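# Turn reversed plates around in their original nests

## Task

Find which of the three plates sit reversed and rotate those by half a turn so that every plate lies flat within the locators of the nest it began in, with well A1 at the corner labelled A1. A plate that stays in place only because the robot holds it does not count. At the end, release everything and move the grippers away.

## Robot and tools

Robot: two xArm7 arms, left_arm and right_arm, each with a two-finger bio gripper. The shared scene frame has its origin on the table top between the arms, +x out over the table, +z up, and left_arm on the +y side. The names left and right are arm names, not image sides. Arm roots: left_arm at (-0.047, +0.296, 0) m, quat_wxyz (+0.997, 0, 0, -0.078); right_arm at (-0.040, -0.316, 0) m, quat_wxyz (+0.996, 0, 0, -0.087).

Layout: the raised nest RG sits between the arms and serves for regripping. Nests N1, N2, N3 and RD form an arc in front, in clockwise order seen from above. A fixed scanner beside RD reads a plate set flat in RD once nothing blocks its view: it reports an ID if the plate faces correctly and no_read if it is reversed. Well A1 lies at the labelled short end, in the corner far from the labelled long side.

Gripper: the fingers extend sideways from the wrist flange, level when the flange points straight down; wrist roll turns them. Fingers point along the gripper +x, open and close along its y. end_effector_position is the point between the pads, roughly 2 cm behind the tips.

Tool execute_actions: argument actions, a list holding one action (an empty list only fetches state and images). An action may contain rows, steps and until.
- rows: 1 to 15 rows, each used for one control step of 1/30 s. Every row is one list of 16 numbers, each in [-1, 1], covering both arms: left_arm joints 1-7 then left opening, then right_arm joints 1-7 then right opening. Include both arms even if one stays still.
- Joint numbers are offsets, not poses: they are measured from the joint angles at the start of the action (the last angles reported), not from the previous row. Scale: 1.0 = 2.036 rad. Joint order and stated ranges (rad): waist -6.283..6.283, shoulder -2.059..2.094, upper arm roll -6.283..6.283, elbow -0.192..3.927, forearm roll -6.283..6.283, wrist pitch -1.693..3.142, wrist roll -6.283..6.283. A request more than 0.010 rad beyond a range end is refused; real ends may differ by up to 0.010 rad, and a request past the real end is clipped there, reported as "joint sent to its limit" (silence does not prove more travel exists).
- Opening is absolute: +1 fully open (0.150 m between pads), -1 closed (0.071 m gap remains). Full open-to-close takes at least about 0.4 s.
- steps: integer 1 to 450 control steps, at least the number of rows, default 15. After the rows end each arm keeps heading for its last row target and grippers keep their last command, so long moves need more steps.
- until: stops the action at the first step where all conditions hold; it only reads devices and does not halt the arms. Form {"scanner": {"code": "c56"}} or use [comparison, value] with =, !=, <, <=, >, >= (numbers always need a comparison). Fields: code and reads. Any unknown name or out-of-range value refuses the whole call.

Motion limits: joint targets move at most 3.14 rad/s, reaching that speed after 0.16 s, with all joints of one arm synchronised. Each step a target stays within 0.623 rad of the measured angle, and targets implying a gripper more than 70 mm from its measured position are scaled back. Big moves therefore span several calls; do not expect an arm to finish a cut-short move by itself. If a result says "joint command not followed", the clearance check altered that arm's targets; that arm drops its target and rests until new rows come. If an arm is pushed too far from its target, both arms drop their targets.

Results: a state line per arm with end_effector_position (m), end_effector_quat_wxyz and velocities (m/s, rad/s) in the scene frame; printed positions can be off, more so at long reach. Joint positions and Joint velocities list each arm's seven joints (rad, rad/s) then the pad gap (m, m/s). grip_measured is the opening on the command scale; readings may be off by about 1 mm, constant per gripper. To hold something, command an opening at least about 0.04 below grip_measured. Scanner lines give code (lower-case ID such as e01, or no_read; never a wrong ID) and reads (count of changes from no_read to an ID). Camera images come from cam_left_wrist then cam_right_wrist, each 504x504.

Tool zoom_image: camera (cam_left_wrist or cam_right_wrist) and region [x0, y0, x1, y1] in pixels of that camera's latest image, origin top-left, at most 504 by 504.

Tool read_manual: optional section, only "licences"; returns licence text, no motion.

Tool finished_scene: argument scene, the current scene number. It ends the scene irreversibly after the robot holds the last command; the goal must already be met and stable. Replying with no tool call also ends things.

Cautions: finger force is about 20 N per pad, but fast closing can squeeze harder or spring the fingers open. Occasional tugs on held parts or shoves to loose objects may occur. Never drop or knock anything off the table, avoid slams, hard pushes and arm-to-arm contact. Contact torque reaching a joint's load limit (N m: waist 44, shoulder 44, upper arm roll 26.4, elbow 26.4, forearm roll 26.4, wrist pitch 17.6, wrist roll 17.6, held weight included) stops that arm, backs the joint off and holds 10 s. Holding loads heats motors even while you are thinking: a MOTOR HOT warning appears from 65 °C and at 80 °C an OVER-TEMPERATURE FAULT brakes that arm until it cools. The robot holds its last command while you compose replies. The idle arm may be parked out of the way.

Each tool is called after "Call:" by a JSON object that holds its "op" and its "data", one argument or row to a line.

## Session

I'll start by looking at the current state.

Call:
{"op": "execute_actions", "data": {
  "actions": []
}}

Scene clock: 0.00 s.
left_arm: end_effector_position=(+0.0866, +0.2964, +0.1329) grip_measured=+1.00 end_effector_quat_wxyz=(+0.538, +0.126, +0.247, +0.796) end_effector_velocity=(+0.000, -0.000, +0.000) end_effector_angular_velocity=(-0.000, -0.000, +0.001) | right_arm: end_effector_position=(+0.2915, -0.8211, +0.3476) grip_measured=+1.00 end_effector_quat_wxyz=(+0.653, +0.101, +0.076, -0.747) end_effector_velocity=(+0.000, -0.000, +0.000) end_effector_angular_velocity=(-0.001, -0.001, +0.002)
Joint positions: left_arm=[ 0.184 -0.27  -0.497  0.276 -0.692  1.011 -1.859  0.15 ] | right_arm=[-0.782  0.164  0.108  1.486  0.186  1.478  0.825  0.15 ]
Joint velocities: left_arm=[ 0.001 -0.    -0.     0.    -0.001 -0.    -0.     0.   ] | right_arm=[-0.    -0.     0.     0.    -0.    -0.    -0.002  0.   ]
scanner: code=no_read reads=0

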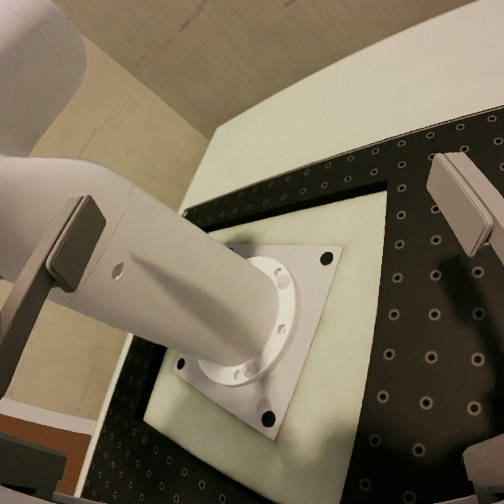

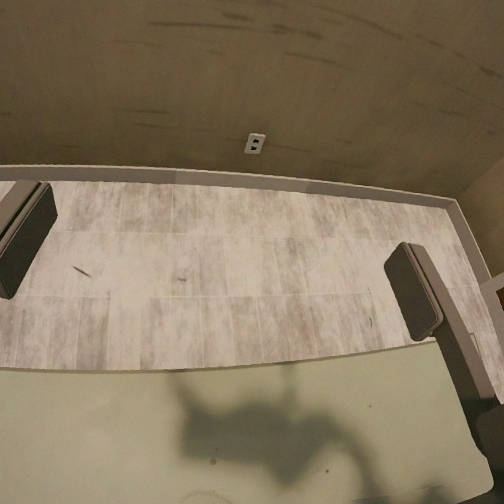

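Call:
{"op": "execute_actions", "data": {
  "actions": [
    {"rows": [[-0.0138,-0.113,0.2441,0.3556,0.3399,0.4858,0.9131,1, 0.4695,-0.326,-0.053,-0.2387,-0.0914,0.2564,-0.405,1]], "steps": 40}
  ]
}}

Scene clock: 33.57 s.
left_arm: end_effector_position=(+0.3323, +0.3002, +0.3647) grip_measured=+1.00 end_effector_quat_wxyz=(+0.969, +0.005, +0.248, +0.018) end_effector_velocity=(-0.002, -0.067, +0.006) end_effector_angular_velocity=(-0.233, +0.006, -0.438) | right_arm: end_effector_position=(+0.3578, -0.3504, +0.3688) grip_measured=+1.00 end_effector_quat_wxyz=(+0.970, +0.006, +0.236, -0.064) end_effector_velocity=(-0.153, +0.339, -0.022) end_effector_angular_velocity=(+0.186, +0.201, +1.208)
Joint positions: left_arm=[ 0.156 -0.499 -0.002  0.997 -0.002  1.997 -0.039  0.15 ] | right_arm=[ 0.097 -0.453  0.008  1.034  0.013  1.964  0.063  0.15 ]
Joint velocities: left_arm=[-0.    -0.005  0.012  0.019  0.018  0.03   0.51   0.   ] | right_arm=[ 0.739 -0.449 -0.067 -0.322 -0.122  0.346 -0.582  0.   ]
scanner: code=no_read reads=0

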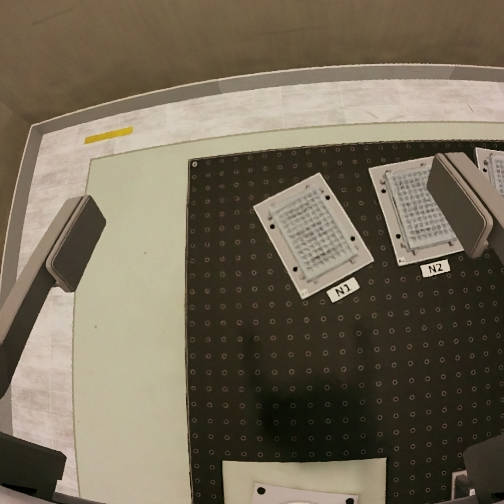

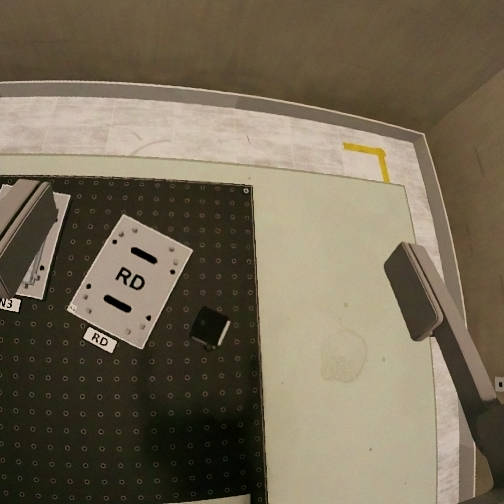

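Call:
{"op": "execute_actions", "data": {
  "actions": []
}}

Call:
{"op": "zoom_image", "data": {
  "camera": "cam_left_wrist",
  "region": [230, 130, 504, 330]
}}

Scene clock: 37.57 s.
left_arm: end_effector_position=(+0.3322, +0.2956, +0.3660) grip_measured=+1.00 end_effector_quat_wxyz=(+0.969, +0.000, +0.248, +0.000) end_effector_velocity=(+0.000, +0.000, -0.001) end_effector_angular_velocity=(-0.001, +0.002, +0.000) | right_arm: end_effector_position=(+0.3400, -0.3164, +0.3660) grip_measured=+1.00 end_effector_quat_wxyz=(+0.969, -0.000, +0.248, -0.001) end_effector_velocity=(-0.000, -0.000, -0.000) end_effector_angular_velocity=(-0.000, +0.000, -0.000)
Joint positions: left_arm=[ 0.156 -0.5   -0.     1.     0.     2.     0.     0.15 ] | right_arm=[ 0.174 -0.499  0.     1.    -0.     2.     0.001  0.15 ]
Joint velocities: left_arm=[-0.     0.001  0.    -0.001 -0.001 -0.    -0.     0.   ] | right_arm=[-0. -0. -0. -0. -0.  0.  0.  0.]
scanner: code=no_read reads=0

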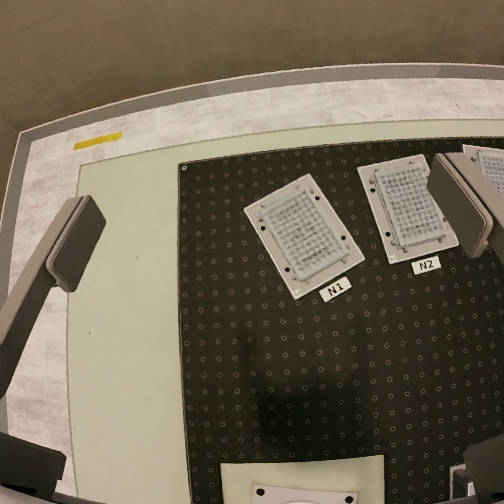

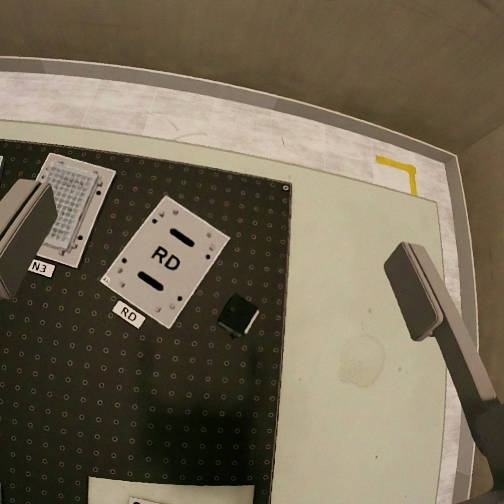

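Region (230, 130, 504, 330) of cam_left_wrist's 504x504 image, scaled by 1.839, with more detail than that image has; it fills the top 368 rows of this view, and the rest is white.

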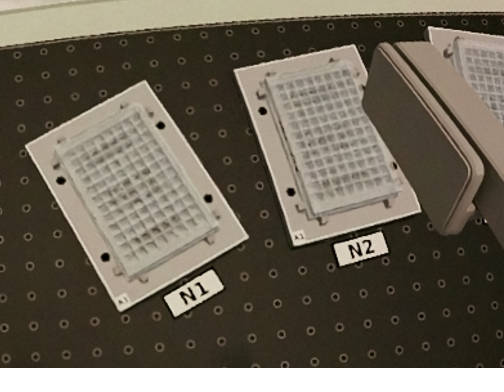

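Call:
{"op": "zoom_image", "data": {
  "camera": "cam_right_wrist",
  "region": [0, 140, 140, 290]
}}

Call:
{"op": "zoom_image", "data": {
  "camera": "cam_left_wrist",
  "region": [350, 140, 480, 280]
}}

Call:
{"op": "zoom_image", "data": {
  "camera": "cam_left_wrist",
  "region": [235, 165, 375, 305]
}}

Region (0, 140, 140, 290) of cam_right_wrist's 504x504 image, scaled by 3.360, with more detail than that image has; it fills the left 470 columns of this view, and the rest is white.

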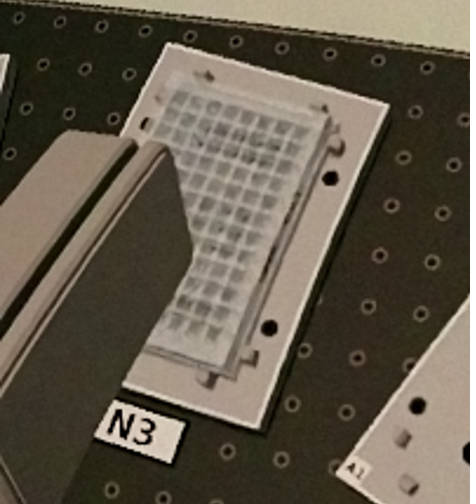

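Region (350, 140, 480, 280) of cam_left_wrist's 504x504 image, scaled by 3.600, with more detail than that image has; it fills the left 468 columns of this view, and the rest is white.

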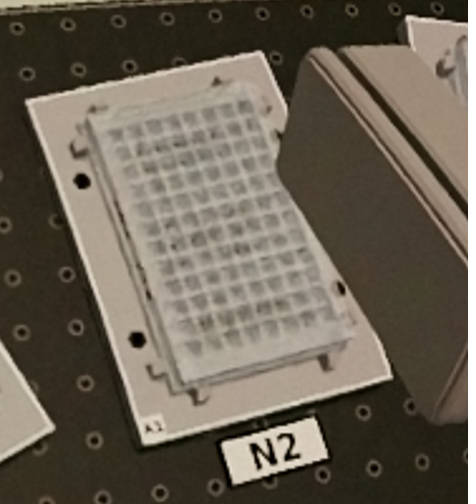

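Region (235, 165, 375, 305) of cam_left_wrist's 504x504 image, scaled by 3.600, with more detail than that image has.

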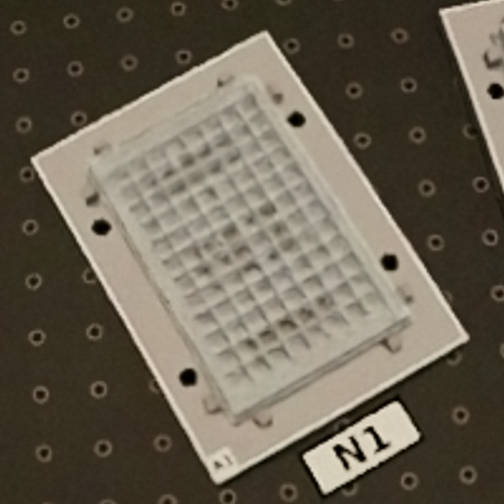

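Call:
{"op": "zoom_image", "data": {
  "camera": "cam_left_wrist",
  "region": [170, 250, 424, 504]
}}

Call:
{"op": "zoom_image", "data": {
  "camera": "cam_left_wrist",
  "region": [170, 130, 390, 350]
}}

Region (170, 250, 424, 504) of cam_left_wrist's 504x504 image, scaled by 1.984, with more detail than that image has.

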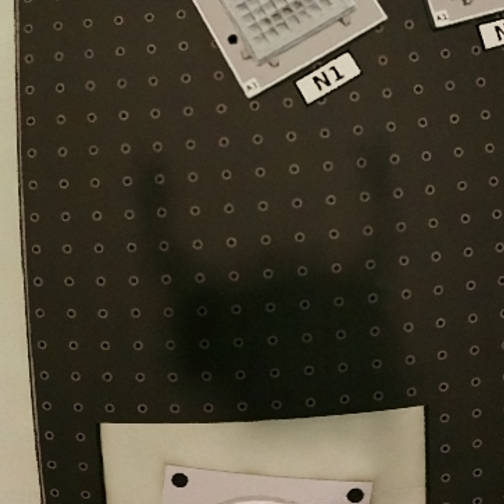

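Region (170, 130, 390, 350) of cam_left_wrist's 504x504 image, scaled by 2.291, with more detail than that image has.

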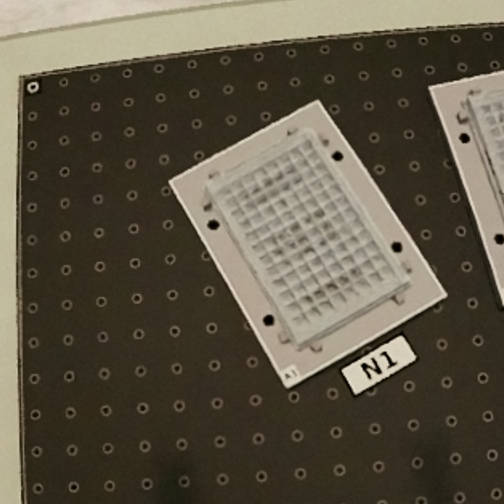

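Call:
{"op": "zoom_image", "data": {
  "camera": "cam_left_wrist",
  "region": [374, 374, 504, 504]
}}

Region (374, 374, 504, 504) of cam_left_wrist's 504x504 image, scaled by 3.877, with more detail than that image has.

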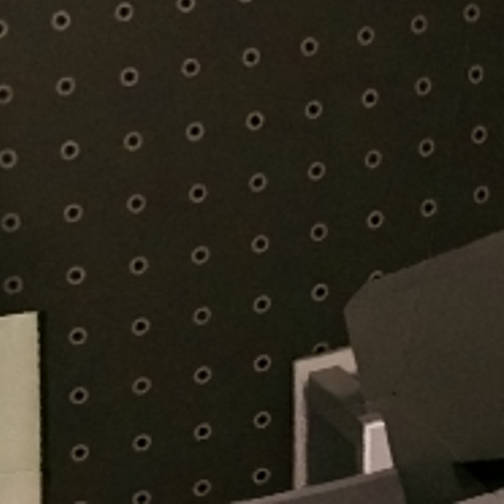

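Call:
{"op": "execute_actions", "data": {
  "actions": [
    {"rows": [[-0.2302,0.0974,0,-0.4964,0,-0.8394,-0.2302,1, 0.3595,0.1992,0,-0.3977,0,-0.8429,0.3098,1]], "steps": 33}
  ]
}}

Scene clock: 126.60 s.
left_arm: end_effector_position=(+0.2589, +0.2196, +0.0654) grip_measured=+1.00 end_effector_quat_wxyz=(+0.989, +0.064, +0.133, -0.000) end_effector_velocity=(+0.186, -0.132, +0.190) end_effector_angular_velocity=(-0.788, -1.789, -0.007) | right_arm: end_effector_position=(+0.2742, -0.1654, +0.0585) grip_measured=+1.00 end_effector_quat_wxyz=(+0.980, -0.116, +0.156, +0.047) end_effector_velocity=(+0.128, +0.239, +0.101) end_effector_angular_velocity=(+1.065, -1.512, +0.103)
Joint positions: left_arm=[-0.292 -0.309 -0.     0.041  0.     0.647 -0.447  0.15 ] | right_arm=[ 0.862 -0.116  0.001  0.238 -0.     0.746  0.593  0.15 ]
Joint velocities: left_arm=[-0.223  0.089  0.002 -0.574  0.001 -2.616 -0.225  0.   ] | right_arm=[ 0.437  0.238  0.001 -0.505 -0.    -2.587  0.363  0.   ]
scanner: code=no_read reads=0

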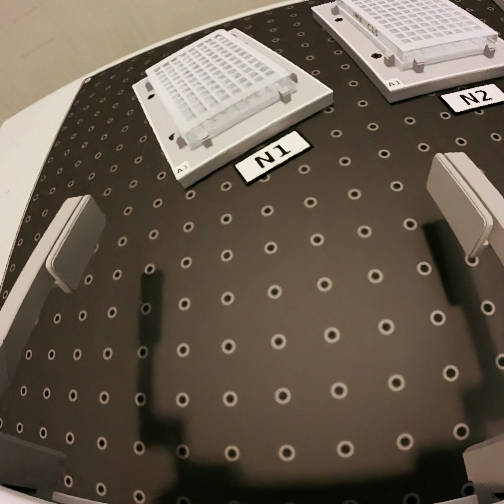

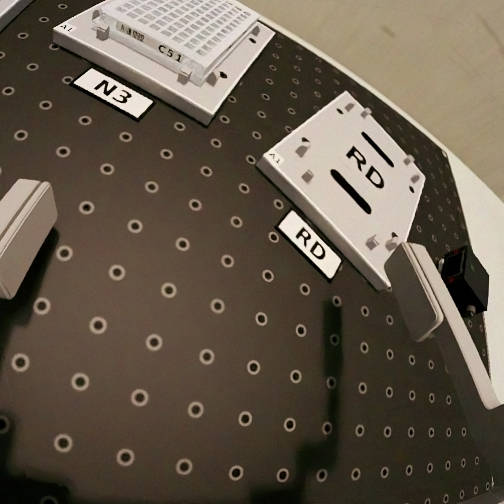

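Call:
{"op": "execute_actions", "data": {
  "actions": []
}}

Scene clock: 129.30 s.
left_arm: end_effector_position=(+0.2900, +0.2000, +0.1099) grip_measured=+1.00 end_effector_quat_wxyz=(+1.000, +0.000, +0.000, -0.000) end_effector_velocity=(+0.000, +0.000, +0.000) end_effector_angular_velocity=(+0.000, -0.000, +0.001) | right_arm: end_effector_position=(+0.3054, -0.1283, +0.0977) grip_measured=+1.00 end_effector_quat_wxyz=(+0.998, -0.026, +0.032, +0.049) end_effector_velocity=(-0.000, +0.000, +0.000) end_effector_angular_velocity=(-0.000, -0.000, +0.001)
Joint positions: left_arm=[-0.313 -0.302 -0.    -0.011  0.     0.291 -0.468  0.15 ] | right_arm=[ 0.895 -0.1    0.     0.203 -0.     0.386  0.622  0.15 ]
Joint velocities: left_arm=[ 0.001  0.     0.     0.     0.001 -0.    -0.     0.   ] | right_arm=[ 0. -0.  0. -0. -0. -0.  0.  0.]
scanner: code=no_read reads=0

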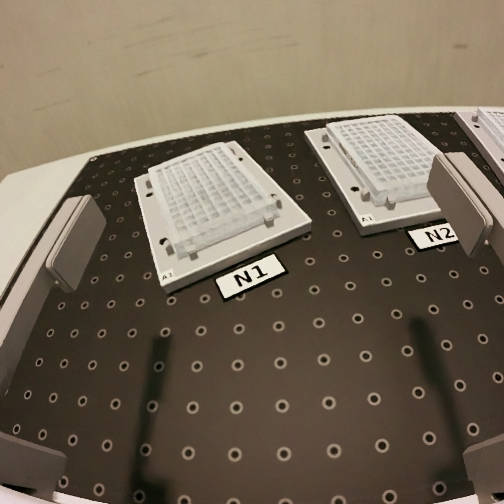

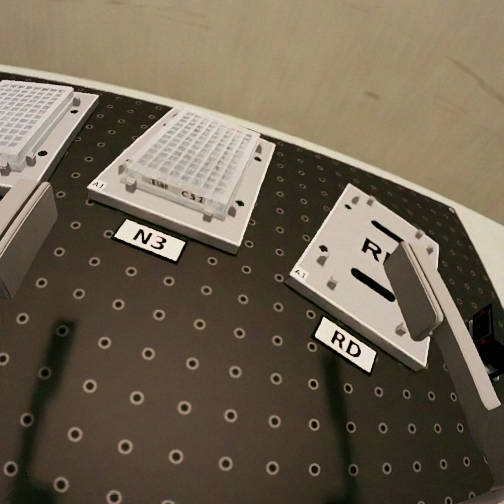

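Call:
{"op": "zoom_image", "data": {
  "camera": "cam_left_wrist",
  "region": [125, 130, 325, 300]
}}

Call:
{"op": "zoom_image", "data": {
  "camera": "cam_left_wrist",
  "region": [295, 100, 465, 250]
}}

Call:
{"op": "zoom_image", "data": {
  "camera": "cam_right_wrist",
  "region": [80, 95, 290, 265]
}}

Call:
{"op": "zoom_image", "data": {
  "camera": "cam_right_wrist",
  "region": [280, 175, 450, 345]
}}

Region (125, 130, 325, 300) of cam_left_wrist's 504x504 image, scaled by 2.520, with more detail than that image has; it fills the top 428 rows of this view, and the rest is white.

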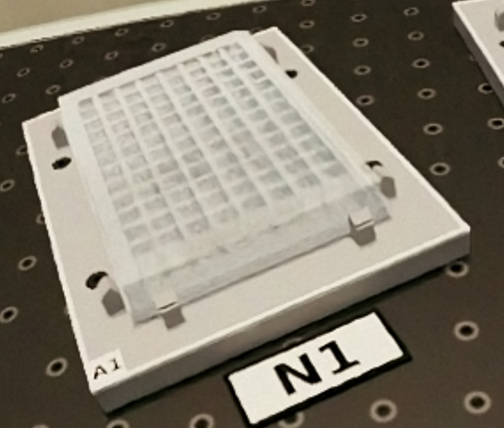

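Region (295, 100, 465, 250) of cam_left_wrist's 504x504 image, scaled by 2.965, with more detail than that image has; it fills the top 445 rows of this view, and the rest is white.

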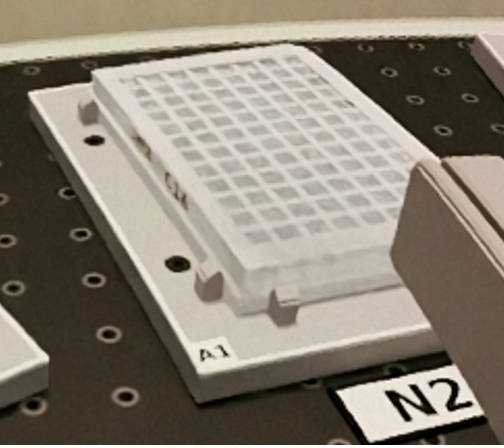

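Region (80, 95, 290, 265) of cam_right_wrist's 504x504 image, scaled by 2.400, with more detail than that image has; it fills the top 408 rows of this view, and the rest is white.

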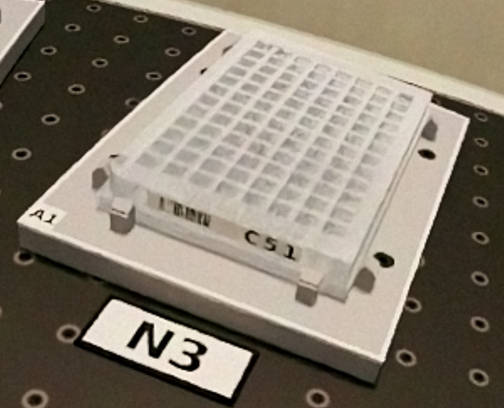

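Region (280, 175, 450, 345) of cam_right_wrist's 504x504 image, scaled by 2.965, with more detail than that image has.

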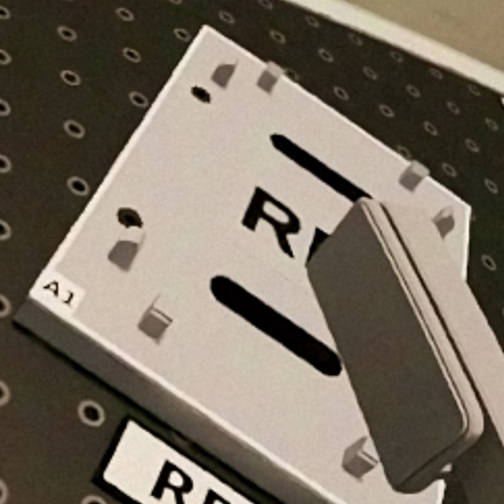

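Call:
{"op": "execute_actions", "data": {
  "actions": [
    {"rows": [[0.1008,0.2597,0,0.2186,0,-0.0411,-0.1055,-0.14, -0.2922,-0.0491,0,0.0231,0,0.0314,-0.7839,1]], "steps": 28}
  ]
}}

Scene clock: 167.77 s.
left_arm: end_effector_position=(+0.4159, +0.2674, +0.0751) grip_measured=-0.14 end_effector_quat_wxyz=(+0.978, +0.000, +0.000, +0.208) end_effector_velocity=(+0.001, +0.001, -0.001) end_effector_angular_velocity=(+0.000, +0.000, +0.005) | right_arm: end_effector_position=(+0.3153, -0.1481, +0.1431) grip_measured=+1.00 end_effector_quat_wxyz=(+0.856, -0.000, +0.000, +0.516) end_effector_velocity=(-0.022, +0.009, +0.003) end_effector_angular_velocity=(+0.002, -0.007, +0.188)
Joint positions: left_arm=[-0.108  0.226 -0.     0.434  0.     0.208 -0.683  0.105] | right_arm=[ 0.301 -0.199  0.001  0.25  -0.     0.449 -0.958  0.15 ]
Joint velocities: left_arm=[ 0.003  0.006  0.001  0.005 -0.    -0.001 -0.001  0.   ] | right_arm=[-0.01  -0.002 -0.004  0.004  0.001 -0.    -0.202  0.   ]
scanner: code=no_read reads=0

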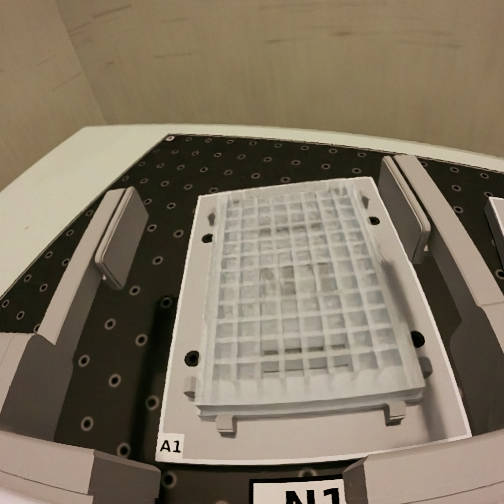

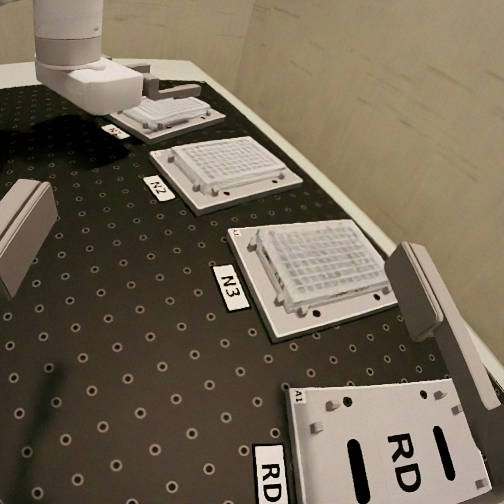

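Call:
{"op": "zoom_image", "data": {
  "camera": "cam_right_wrist",
  "region": [30, 40, 240, 160]
}}

Call:
{"op": "zoom_image", "data": {
  "camera": "cam_left_wrist",
  "region": [60, 160, 260, 360]
}}

Call:
{"op": "zoom_image", "data": {
  "camera": "cam_left_wrist",
  "region": [304, 140, 504, 340]
}}

Region (30, 40, 240, 160) of cam_right_wrist's 504x504 image, scaled by 2.400, with more detail than that image has; it fills the top 288 rows of this view, and the rest is white.

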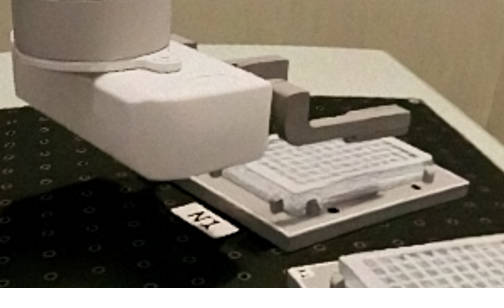

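Region (60, 160, 260, 360) of cam_left_wrist's 504x504 image, scaled by 2.520, with more detail than that image has.

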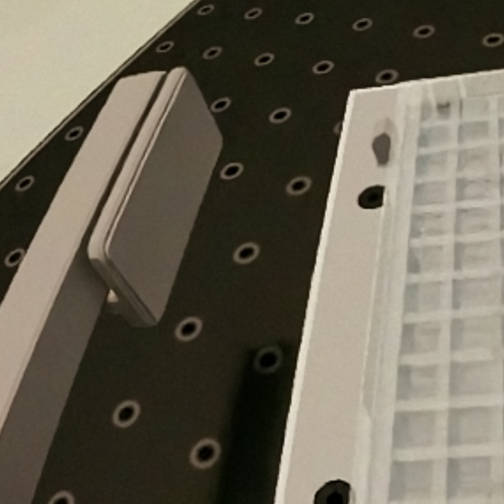

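Region (304, 140, 504, 340) of cam_left_wrist's 504x504 image, scaled by 2.520, with more detail than that image has.

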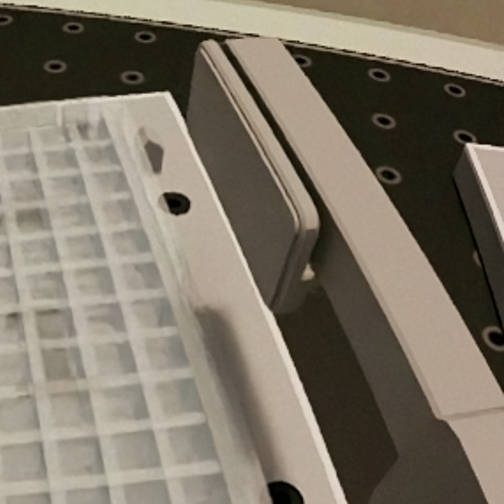

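Call:
{"op": "execute_actions", "data": {
  "actions": [
    {"rows": [[-0.0101,0.0479,0,0.0212,0,-0.0267,-0.0101,-0.14, 0,0,0,0,0,0,0,1]], "steps": 15}
  ]
}}

Scene clock: 194.70 s.
left_arm: end_effector_position=(+0.4222, +0.2584, +0.0552) grip_measured=-0.14 end_effector_quat_wxyz=(+0.978, -0.000, -0.000, +0.208) end_effector_velocity=(-0.000, -0.001, -0.002) end_effector_angular_velocity=(-0.000, +0.000, +0.001) | right_arm: end_effector_position=(+0.3153, -0.1481, +0.1431) grip_measured=+1.00 end_effector_quat_wxyz=(+0.856, -0.000, +0.000, +0.516) end_effector_velocity=(+0.001, -0.000, +0.000) end_effector_angular_velocity=(+0.000, -0.000, -0.002)
Joint positions: left_arm=[-0.128  0.323 -0.     0.477  0.     0.154 -0.704  0.105] | right_arm=[ 0.301 -0.199  0.001  0.25  -0.     0.449 -0.958  0.15 ]
Joint velocities: left_arm=[-0.002  0.006 -0.001  0.002 -0.001 -0.004 -0.002 -0.   ] | right_arm=[ 0.    -0.    -0.     0.001 -0.     0.     0.002  0.   ]
scanner: code=no_read reads=0

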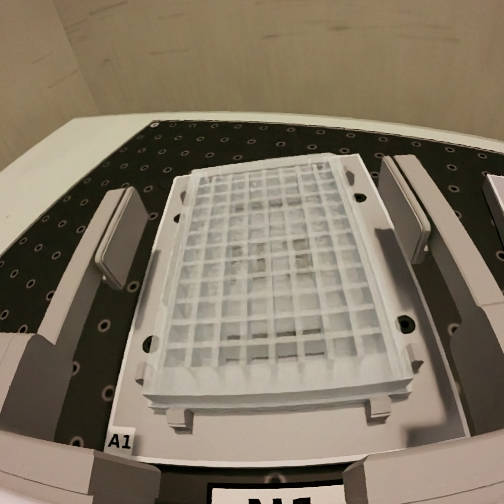

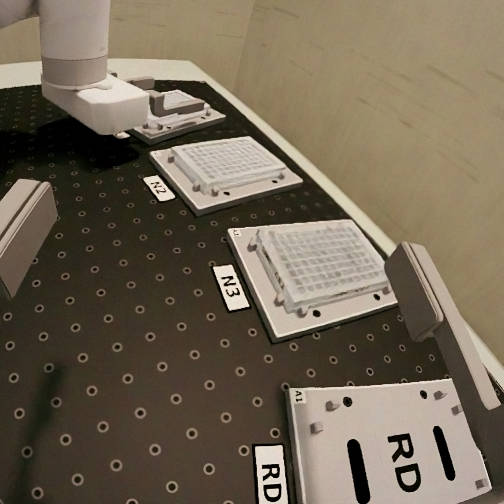

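Call:
{"op": "zoom_image", "data": {
  "camera": "cam_left_wrist",
  "region": [90, 140, 280, 330]
}}

Call:
{"op": "zoom_image", "data": {
  "camera": "cam_left_wrist",
  "region": [260, 140, 450, 330]
}}

Call:
{"op": "zoom_image", "data": {
  "camera": "cam_right_wrist",
  "region": [110, 65, 240, 150]
}}

Region (90, 140, 280, 330) of cam_left_wrist's 504x504 image, scaled by 2.653, with more detail than that image has.

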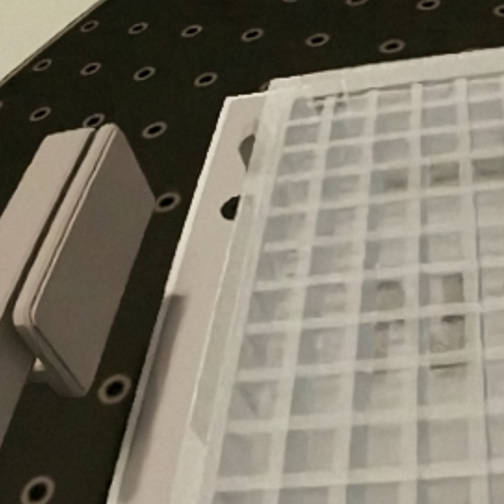

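Region (260, 140, 450, 330) of cam_left_wrist's 504x504 image, scaled by 2.653, with more detail than that image has.

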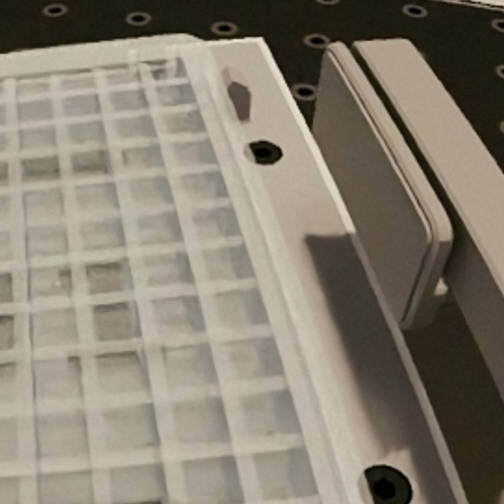

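Region (110, 65, 240, 150) of cam_right_wrist's 504x504 image, scaled by 3.877, with more detail than that image has; it fills the top 330 rows of this view, and the rest is white.

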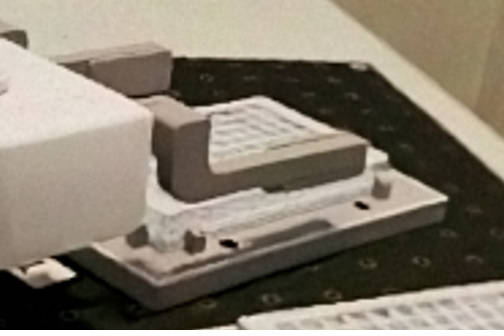

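Call:
{"op": "execute_actions", "data": {
  "actions": [
    {"rows": [[0.0026,0.0278,0,0.0095,0,-0.0183,0.0027,-0.39, 0,0,0,0,0,0,0,1]], "steps": 13}
  ]
}}

Scene clock: 214.70 s.
left_arm: end_effector_position=(+0.4250, +0.2594, +0.0424) grip_measured=-0.39 end_effector_quat_wxyz=(+0.978, -0.000, -0.000, +0.208) end_effector_velocity=(+0.001, -0.001, -0.001) end_effector_angular_velocity=(-0.001, -0.003, -0.001) | right_arm: end_effector_position=(+0.3153, -0.1481, +0.1431) grip_measured=+1.00 end_effector_quat_wxyz=(+0.856, -0.000, +0.000, +0.516) end_effector_velocity=(+0.000, -0.000, +0.000) end_effector_angular_velocity=(+0.000, -0.002, -0.000)
Joint positions: left_arm=[-0.123  0.378 -0.     0.496  0.     0.117 -0.698  0.095] | right_arm=[ 0.301 -0.199  0.001  0.25  -0.     0.449 -0.958  0.15 ]
Joint velocities: left_arm=[ 0.     0.006 -0.     0.003  0.    -0.006  0.001 -0.   ] | right_arm=[-0.     0.    -0.     0.001 -0.001 -0.001  0.001  0.   ]
scanner: code=no_read reads=0

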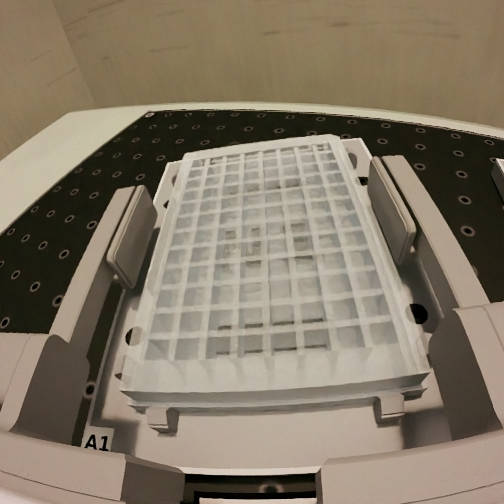

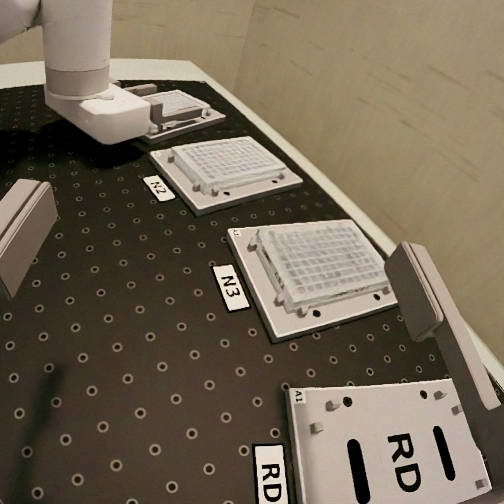

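Call:
{"op": "zoom_image", "data": {
  "camera": "cam_left_wrist",
  "region": [90, 140, 260, 310]
}}

Call:
{"op": "zoom_image", "data": {
  "camera": "cam_left_wrist",
  "region": [270, 120, 440, 290]
}}

Call:
{"op": "zoom_image", "data": {
  "camera": "cam_right_wrist",
  "region": [130, 75, 230, 145]
}}

Region (90, 140, 260, 310) of cam_left_wrist's 504x504 image, scaled by 2.965, with more detail than that image has.

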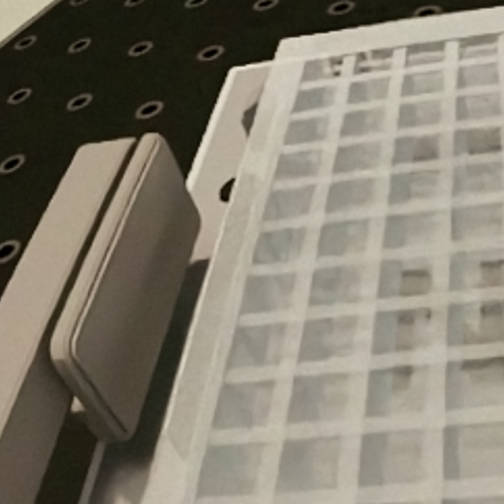

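Region (270, 120, 440, 290) of cam_left_wrist's 504x504 image, scaled by 2.965, with more detail than that image has.

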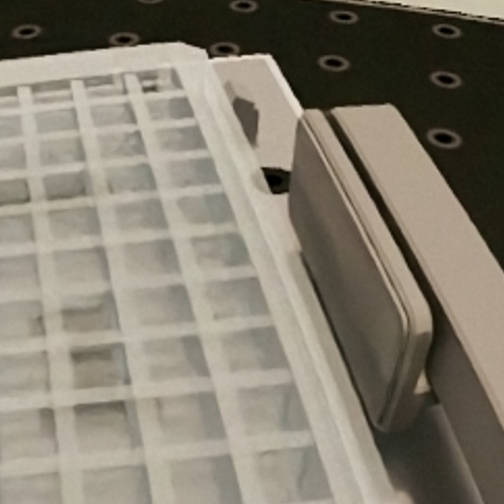

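Region (130, 75, 230, 145) of cam_right_wrist's 504x504 image, scaled by 5.040, with more detail than that image has; it fills the top 353 rows of this view, and the rest is white.

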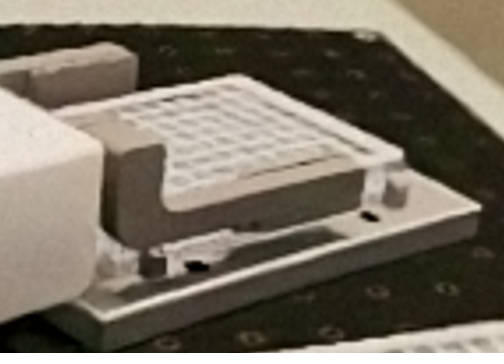

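Call:
{"op": "zoom_image", "data": {
  "camera": "cam_left_wrist",
  "region": [340, 170, 440, 290]
}}

Call:
{"op": "zoom_image", "data": {
  "camera": "cam_left_wrist",
  "region": [95, 190, 195, 310]
}}

Call:
{"op": "zoom_image", "data": {
  "camera": "cam_left_wrist",
  "region": [60, 300, 490, 504]
}}

Region (340, 170, 440, 290) of cam_left_wrist's 504x504 image, scaled by 4.200, with more detail than that image has.

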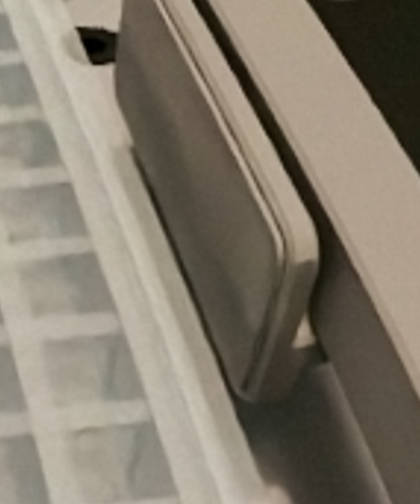

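Region (95, 190, 195, 310) of cam_left_wrist's 504x504 image, scaled by 4.200, with more detail than that image has.

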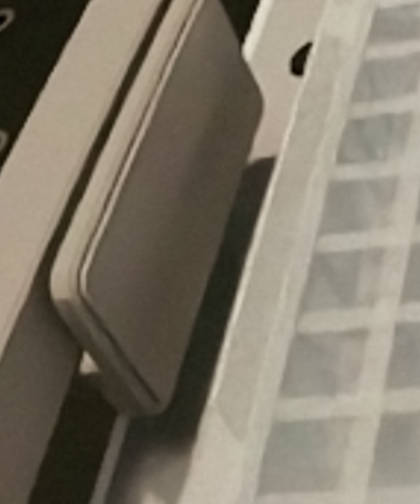

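Region (60, 300, 490, 504) of cam_left_wrist's 504x504 image, scaled by 1.172, with more detail than that image has; it fills the top 239 rows of this view, and the rest is white.

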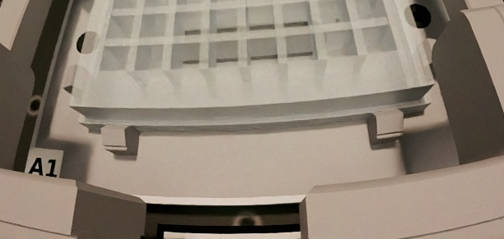

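Call:
{"op": "execute_actions", "data": {
  "actions": [
    {"rows": [[-0.0029,0.0084,0,0.0059,0,-0.0022,-0.0088,-0.39, 0,0,0,0,0,0,0,1],[-0.0029,0.0084,0,0.0059,0,-0.0022,-0.0088,-0.39, 0,0,0,0,0,0,0,1],[-0.0029,0.0084,0,0.0059,0,-0.0022,-0.0088,-0.39, 0,0,0,0,0,0,0,1],[-0.0029,0.0084,0,0.0059,0,-0.0022,-0.0088,-0.43, 0,0,0,0,0,0,0,1],[-0.0029,0.0084,0,0.0059,0,-0.0022,-0.0088,-0.47, 0,0,0,0,0,0,0,1],[-0.0029,0.0084,0,0.0059,0,-0.0022,-0.0088,-0.51, 0,0,0,0,0,0,0,1],[-0.0029,0.0084,0,0.0059,0,-0.0022,-0.0088,-0.55, 0,0,0,0,0,0,0,1]], "steps": 13}
  ]
}}

Scene clock: 255.43 s.
left_arm: end_effector_position=(+0.4261, +0.2584, +0.0390) grip_measured=-0.55 end_effector_quat_wxyz=(+0.977, -0.000, -0.000, +0.214) end_effector_velocity=(-0.000, -0.000, -0.001) end_effector_angular_velocity=(-0.000, +0.001, +0.003) | right_arm: end_effector_position=(+0.3153, -0.1481, +0.1431) grip_measured=+1.00 end_effector_quat_wxyz=(+0.856, -0.000, +0.000, +0.516) end_effector_velocity=(-0.000, +0.000, -0.000) end_effector_angular_velocity=(+0.000, +0.000, +0.000)
Joint positions: left_arm=[-0.129  0.395 -0.     0.508  0.     0.112 -0.716  0.089] | right_arm=[ 0.301 -0.199  0.001  0.25  -0.     0.449 -0.958  0.15 ]
Joint velocities: left_arm=[-0.002  0.002 -0.     0.001 -0.002 -0.001 -0.002 -0.001] | right_arm=[ 0.    -0.     0.    -0.001  0.    -0.    -0.     0.   ]
scanner: code=no_read reads=0

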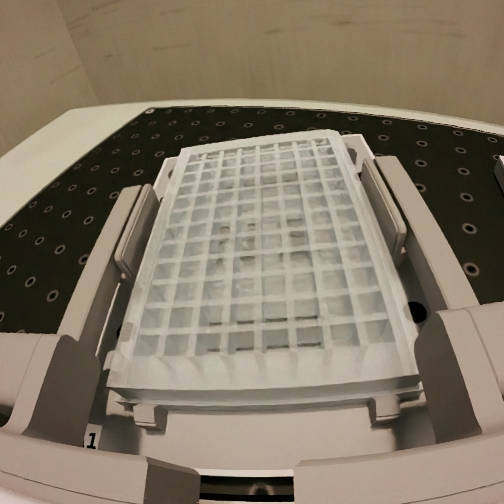

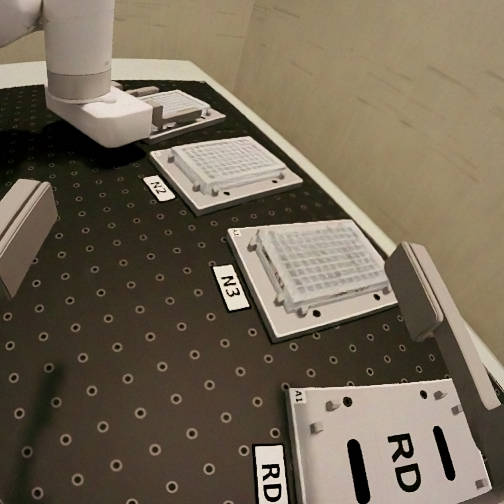

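Call:
{"op": "zoom_image", "data": {
  "camera": "cam_left_wrist",
  "region": [330, 150, 440, 280]
}}

Call:
{"op": "zoom_image", "data": {
  "camera": "cam_left_wrist",
  "region": [90, 175, 200, 305]
}}

Call:
{"op": "zoom_image", "data": {
  "camera": "cam_right_wrist",
  "region": [130, 75, 230, 145]
}}

Region (330, 150, 440, 280) of cam_left_wrist's 504x504 image, scaled by 3.877, with more detail than that image has; it fills the left 426 columns of this view, and the rest is white.

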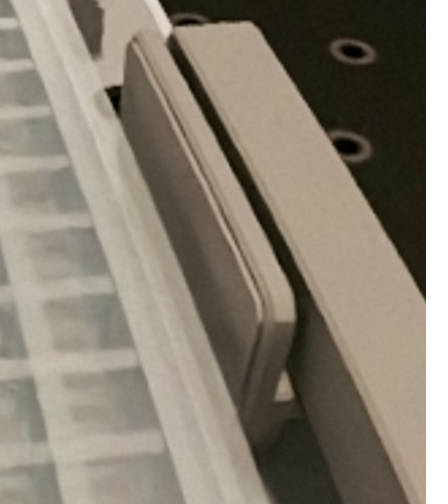

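Region (90, 175, 200, 305) of cam_left_wrist's 504x504 image, scaled by 3.877, with more detail than that image has; it fills the left 426 columns of this view, and the rest is white.

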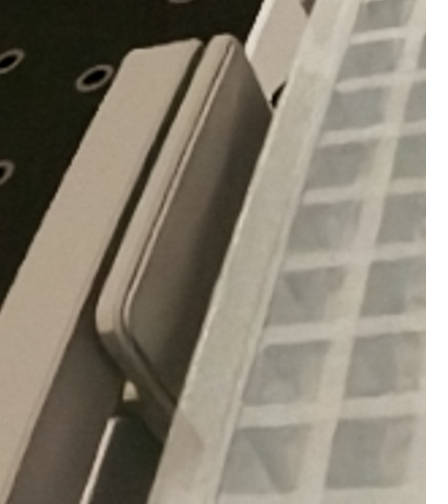

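Region (130, 75, 230, 145) of cam_right_wrist's 504x504 image, scaled by 5.040, with more detail than that image has; it fills the top 353 rows of this view, and the rest is white.

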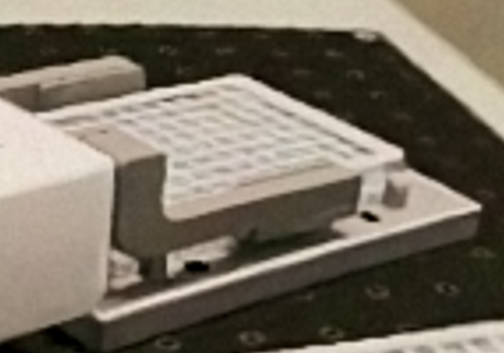

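Call:
{"op": "execute_actions", "data": {
  "actions": [
    {"rows": [[0,0,0,0,0,0,0,-0.575, 0,0,0,0,0,0,0,1],[0,0,0,0,0,0,0,-0.6, 0,0,0,0,0,0,0,1],[0,0,0,0,0,0,0,-0.62, 0,0,0,0,0,0,0,1],[0,0,0,0,0,0,0,-0.64, 0,0,0,0,0,0,0,1],[0,0,0,0,0,0,0,-0.66, 0,0,0,0,0,0,0,1],[0,0,0,0,0,0,0,-0.68, 0,0,0,0,0,0,0,1],[0,0,0,0,0,0,0,-0.70, 0,0,0,0,0,0,0,1],[0,0,0,0,0,0,0,-0.72, 0,0,0,0,0,0,0,1],[0,0,0,0,0,0,0,-0.74, 0,0,0,0,0,0,0,1],[0,0,0,0,0,0,0,-0.76, 0,0,0,0,0,0,0,1],[0,0,0,0,0,0,0,-0.78, 0,0,0,0,0,0,0,1]], "steps": 15}
  ]
}}

Scene clock: 263.30 s.
left_arm: end_effector_position=(+0.4262, +0.2581, +0.0391) grip_measured=-0.62 end_effector_quat_wxyz=(+0.977, -0.000, -0.000, +0.213) end_effector_velocity=(+0.000, +0.000, +0.000) end_effector_angular_velocity=(-0.000, -0.001, +0.001) | right_arm: end_effector_position=(+0.3153, -0.1481, +0.1431) grip_measured=+1.00 end_effector_quat_wxyz=(+0.856, -0.000, +0.000, +0.516) end_effector_velocity=(+0.000, +0.000, +0.000) end_effector_angular_velocity=(+0.000, -0.001, +0.001)
Joint positions: left_arm=[-0.129  0.395 -0.001  0.508  0.     0.112 -0.716  0.086] | right_arm=[ 0.301 -0.199  0.001  0.25  -0.     0.449 -0.958  0.15 ]
Joint velocities: left_arm=[ 0.    -0.001  0.     0.    -0.     0.    -0.     0.   ] | right_arm=[ 0.     0.    -0.     0.001  0.    -0.    -0.001  0.   ]
scanner: code=no_read reads=0

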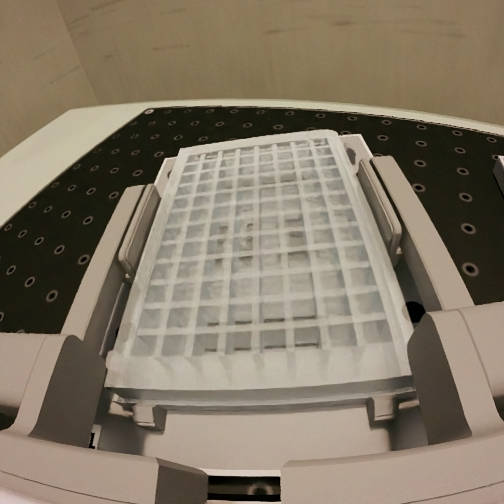

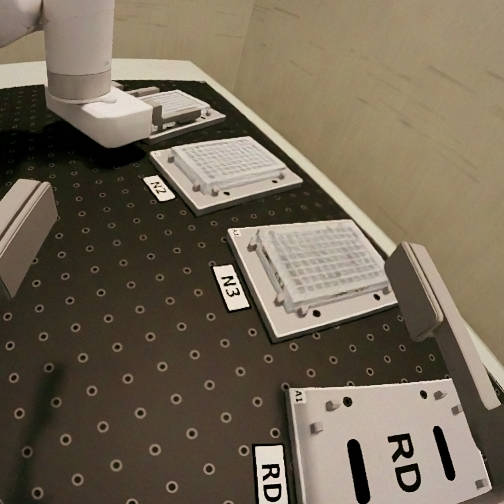

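Call:
{"op": "zoom_image", "data": {
  "camera": "cam_left_wrist",
  "region": [330, 150, 440, 280]
}}

Call:
{"op": "zoom_image", "data": {
  "camera": "cam_left_wrist",
  "region": [90, 175, 200, 305]
}}

Call:
{"op": "zoom_image", "data": {
  "camera": "cam_left_wrist",
  "region": [80, 320, 220, 450]
}}

Call:
{"op": "zoom_image", "data": {
  "camera": "cam_right_wrist",
  "region": [240, 260, 340, 340]
}}

Region (330, 150, 440, 280) of cam_left_wrist's 504x504 image, scaled by 3.877, with more detail than that image has; it fills the left 426 columns of this view, and the rest is white.

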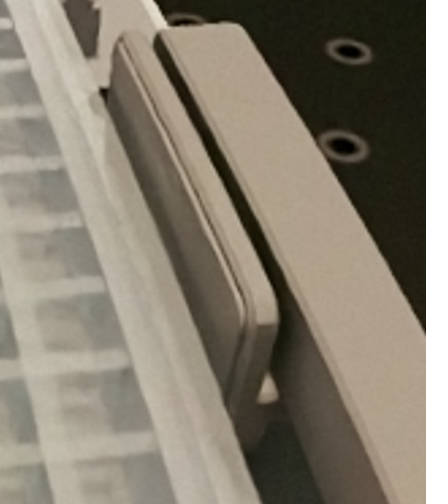

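Region (90, 175, 200, 305) of cam_left_wrist's 504x504 image, scaled by 3.877, with more detail than that image has; it fills the left 426 columns of this view, and the rest is white.

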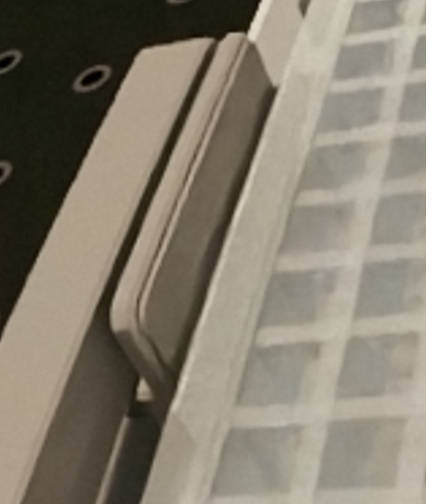

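Region (80, 320, 220, 450) of cam_left_wrist's 504x504 image, scaled by 3.600, with more detail than that image has; it fills the top 468 rows of this view, and the rest is white.

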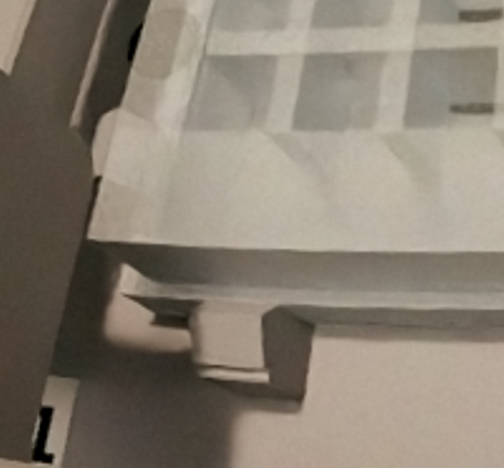

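Region (240, 260, 340, 340) of cam_right_wrist's 504x504 image, scaled by 5.040, with more detail than that image has; it fills the top 403 rows of this view, and the rest is white.

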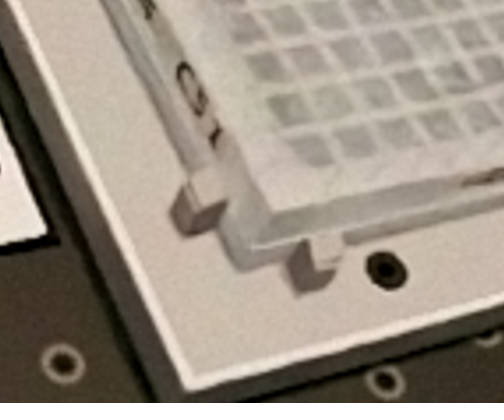

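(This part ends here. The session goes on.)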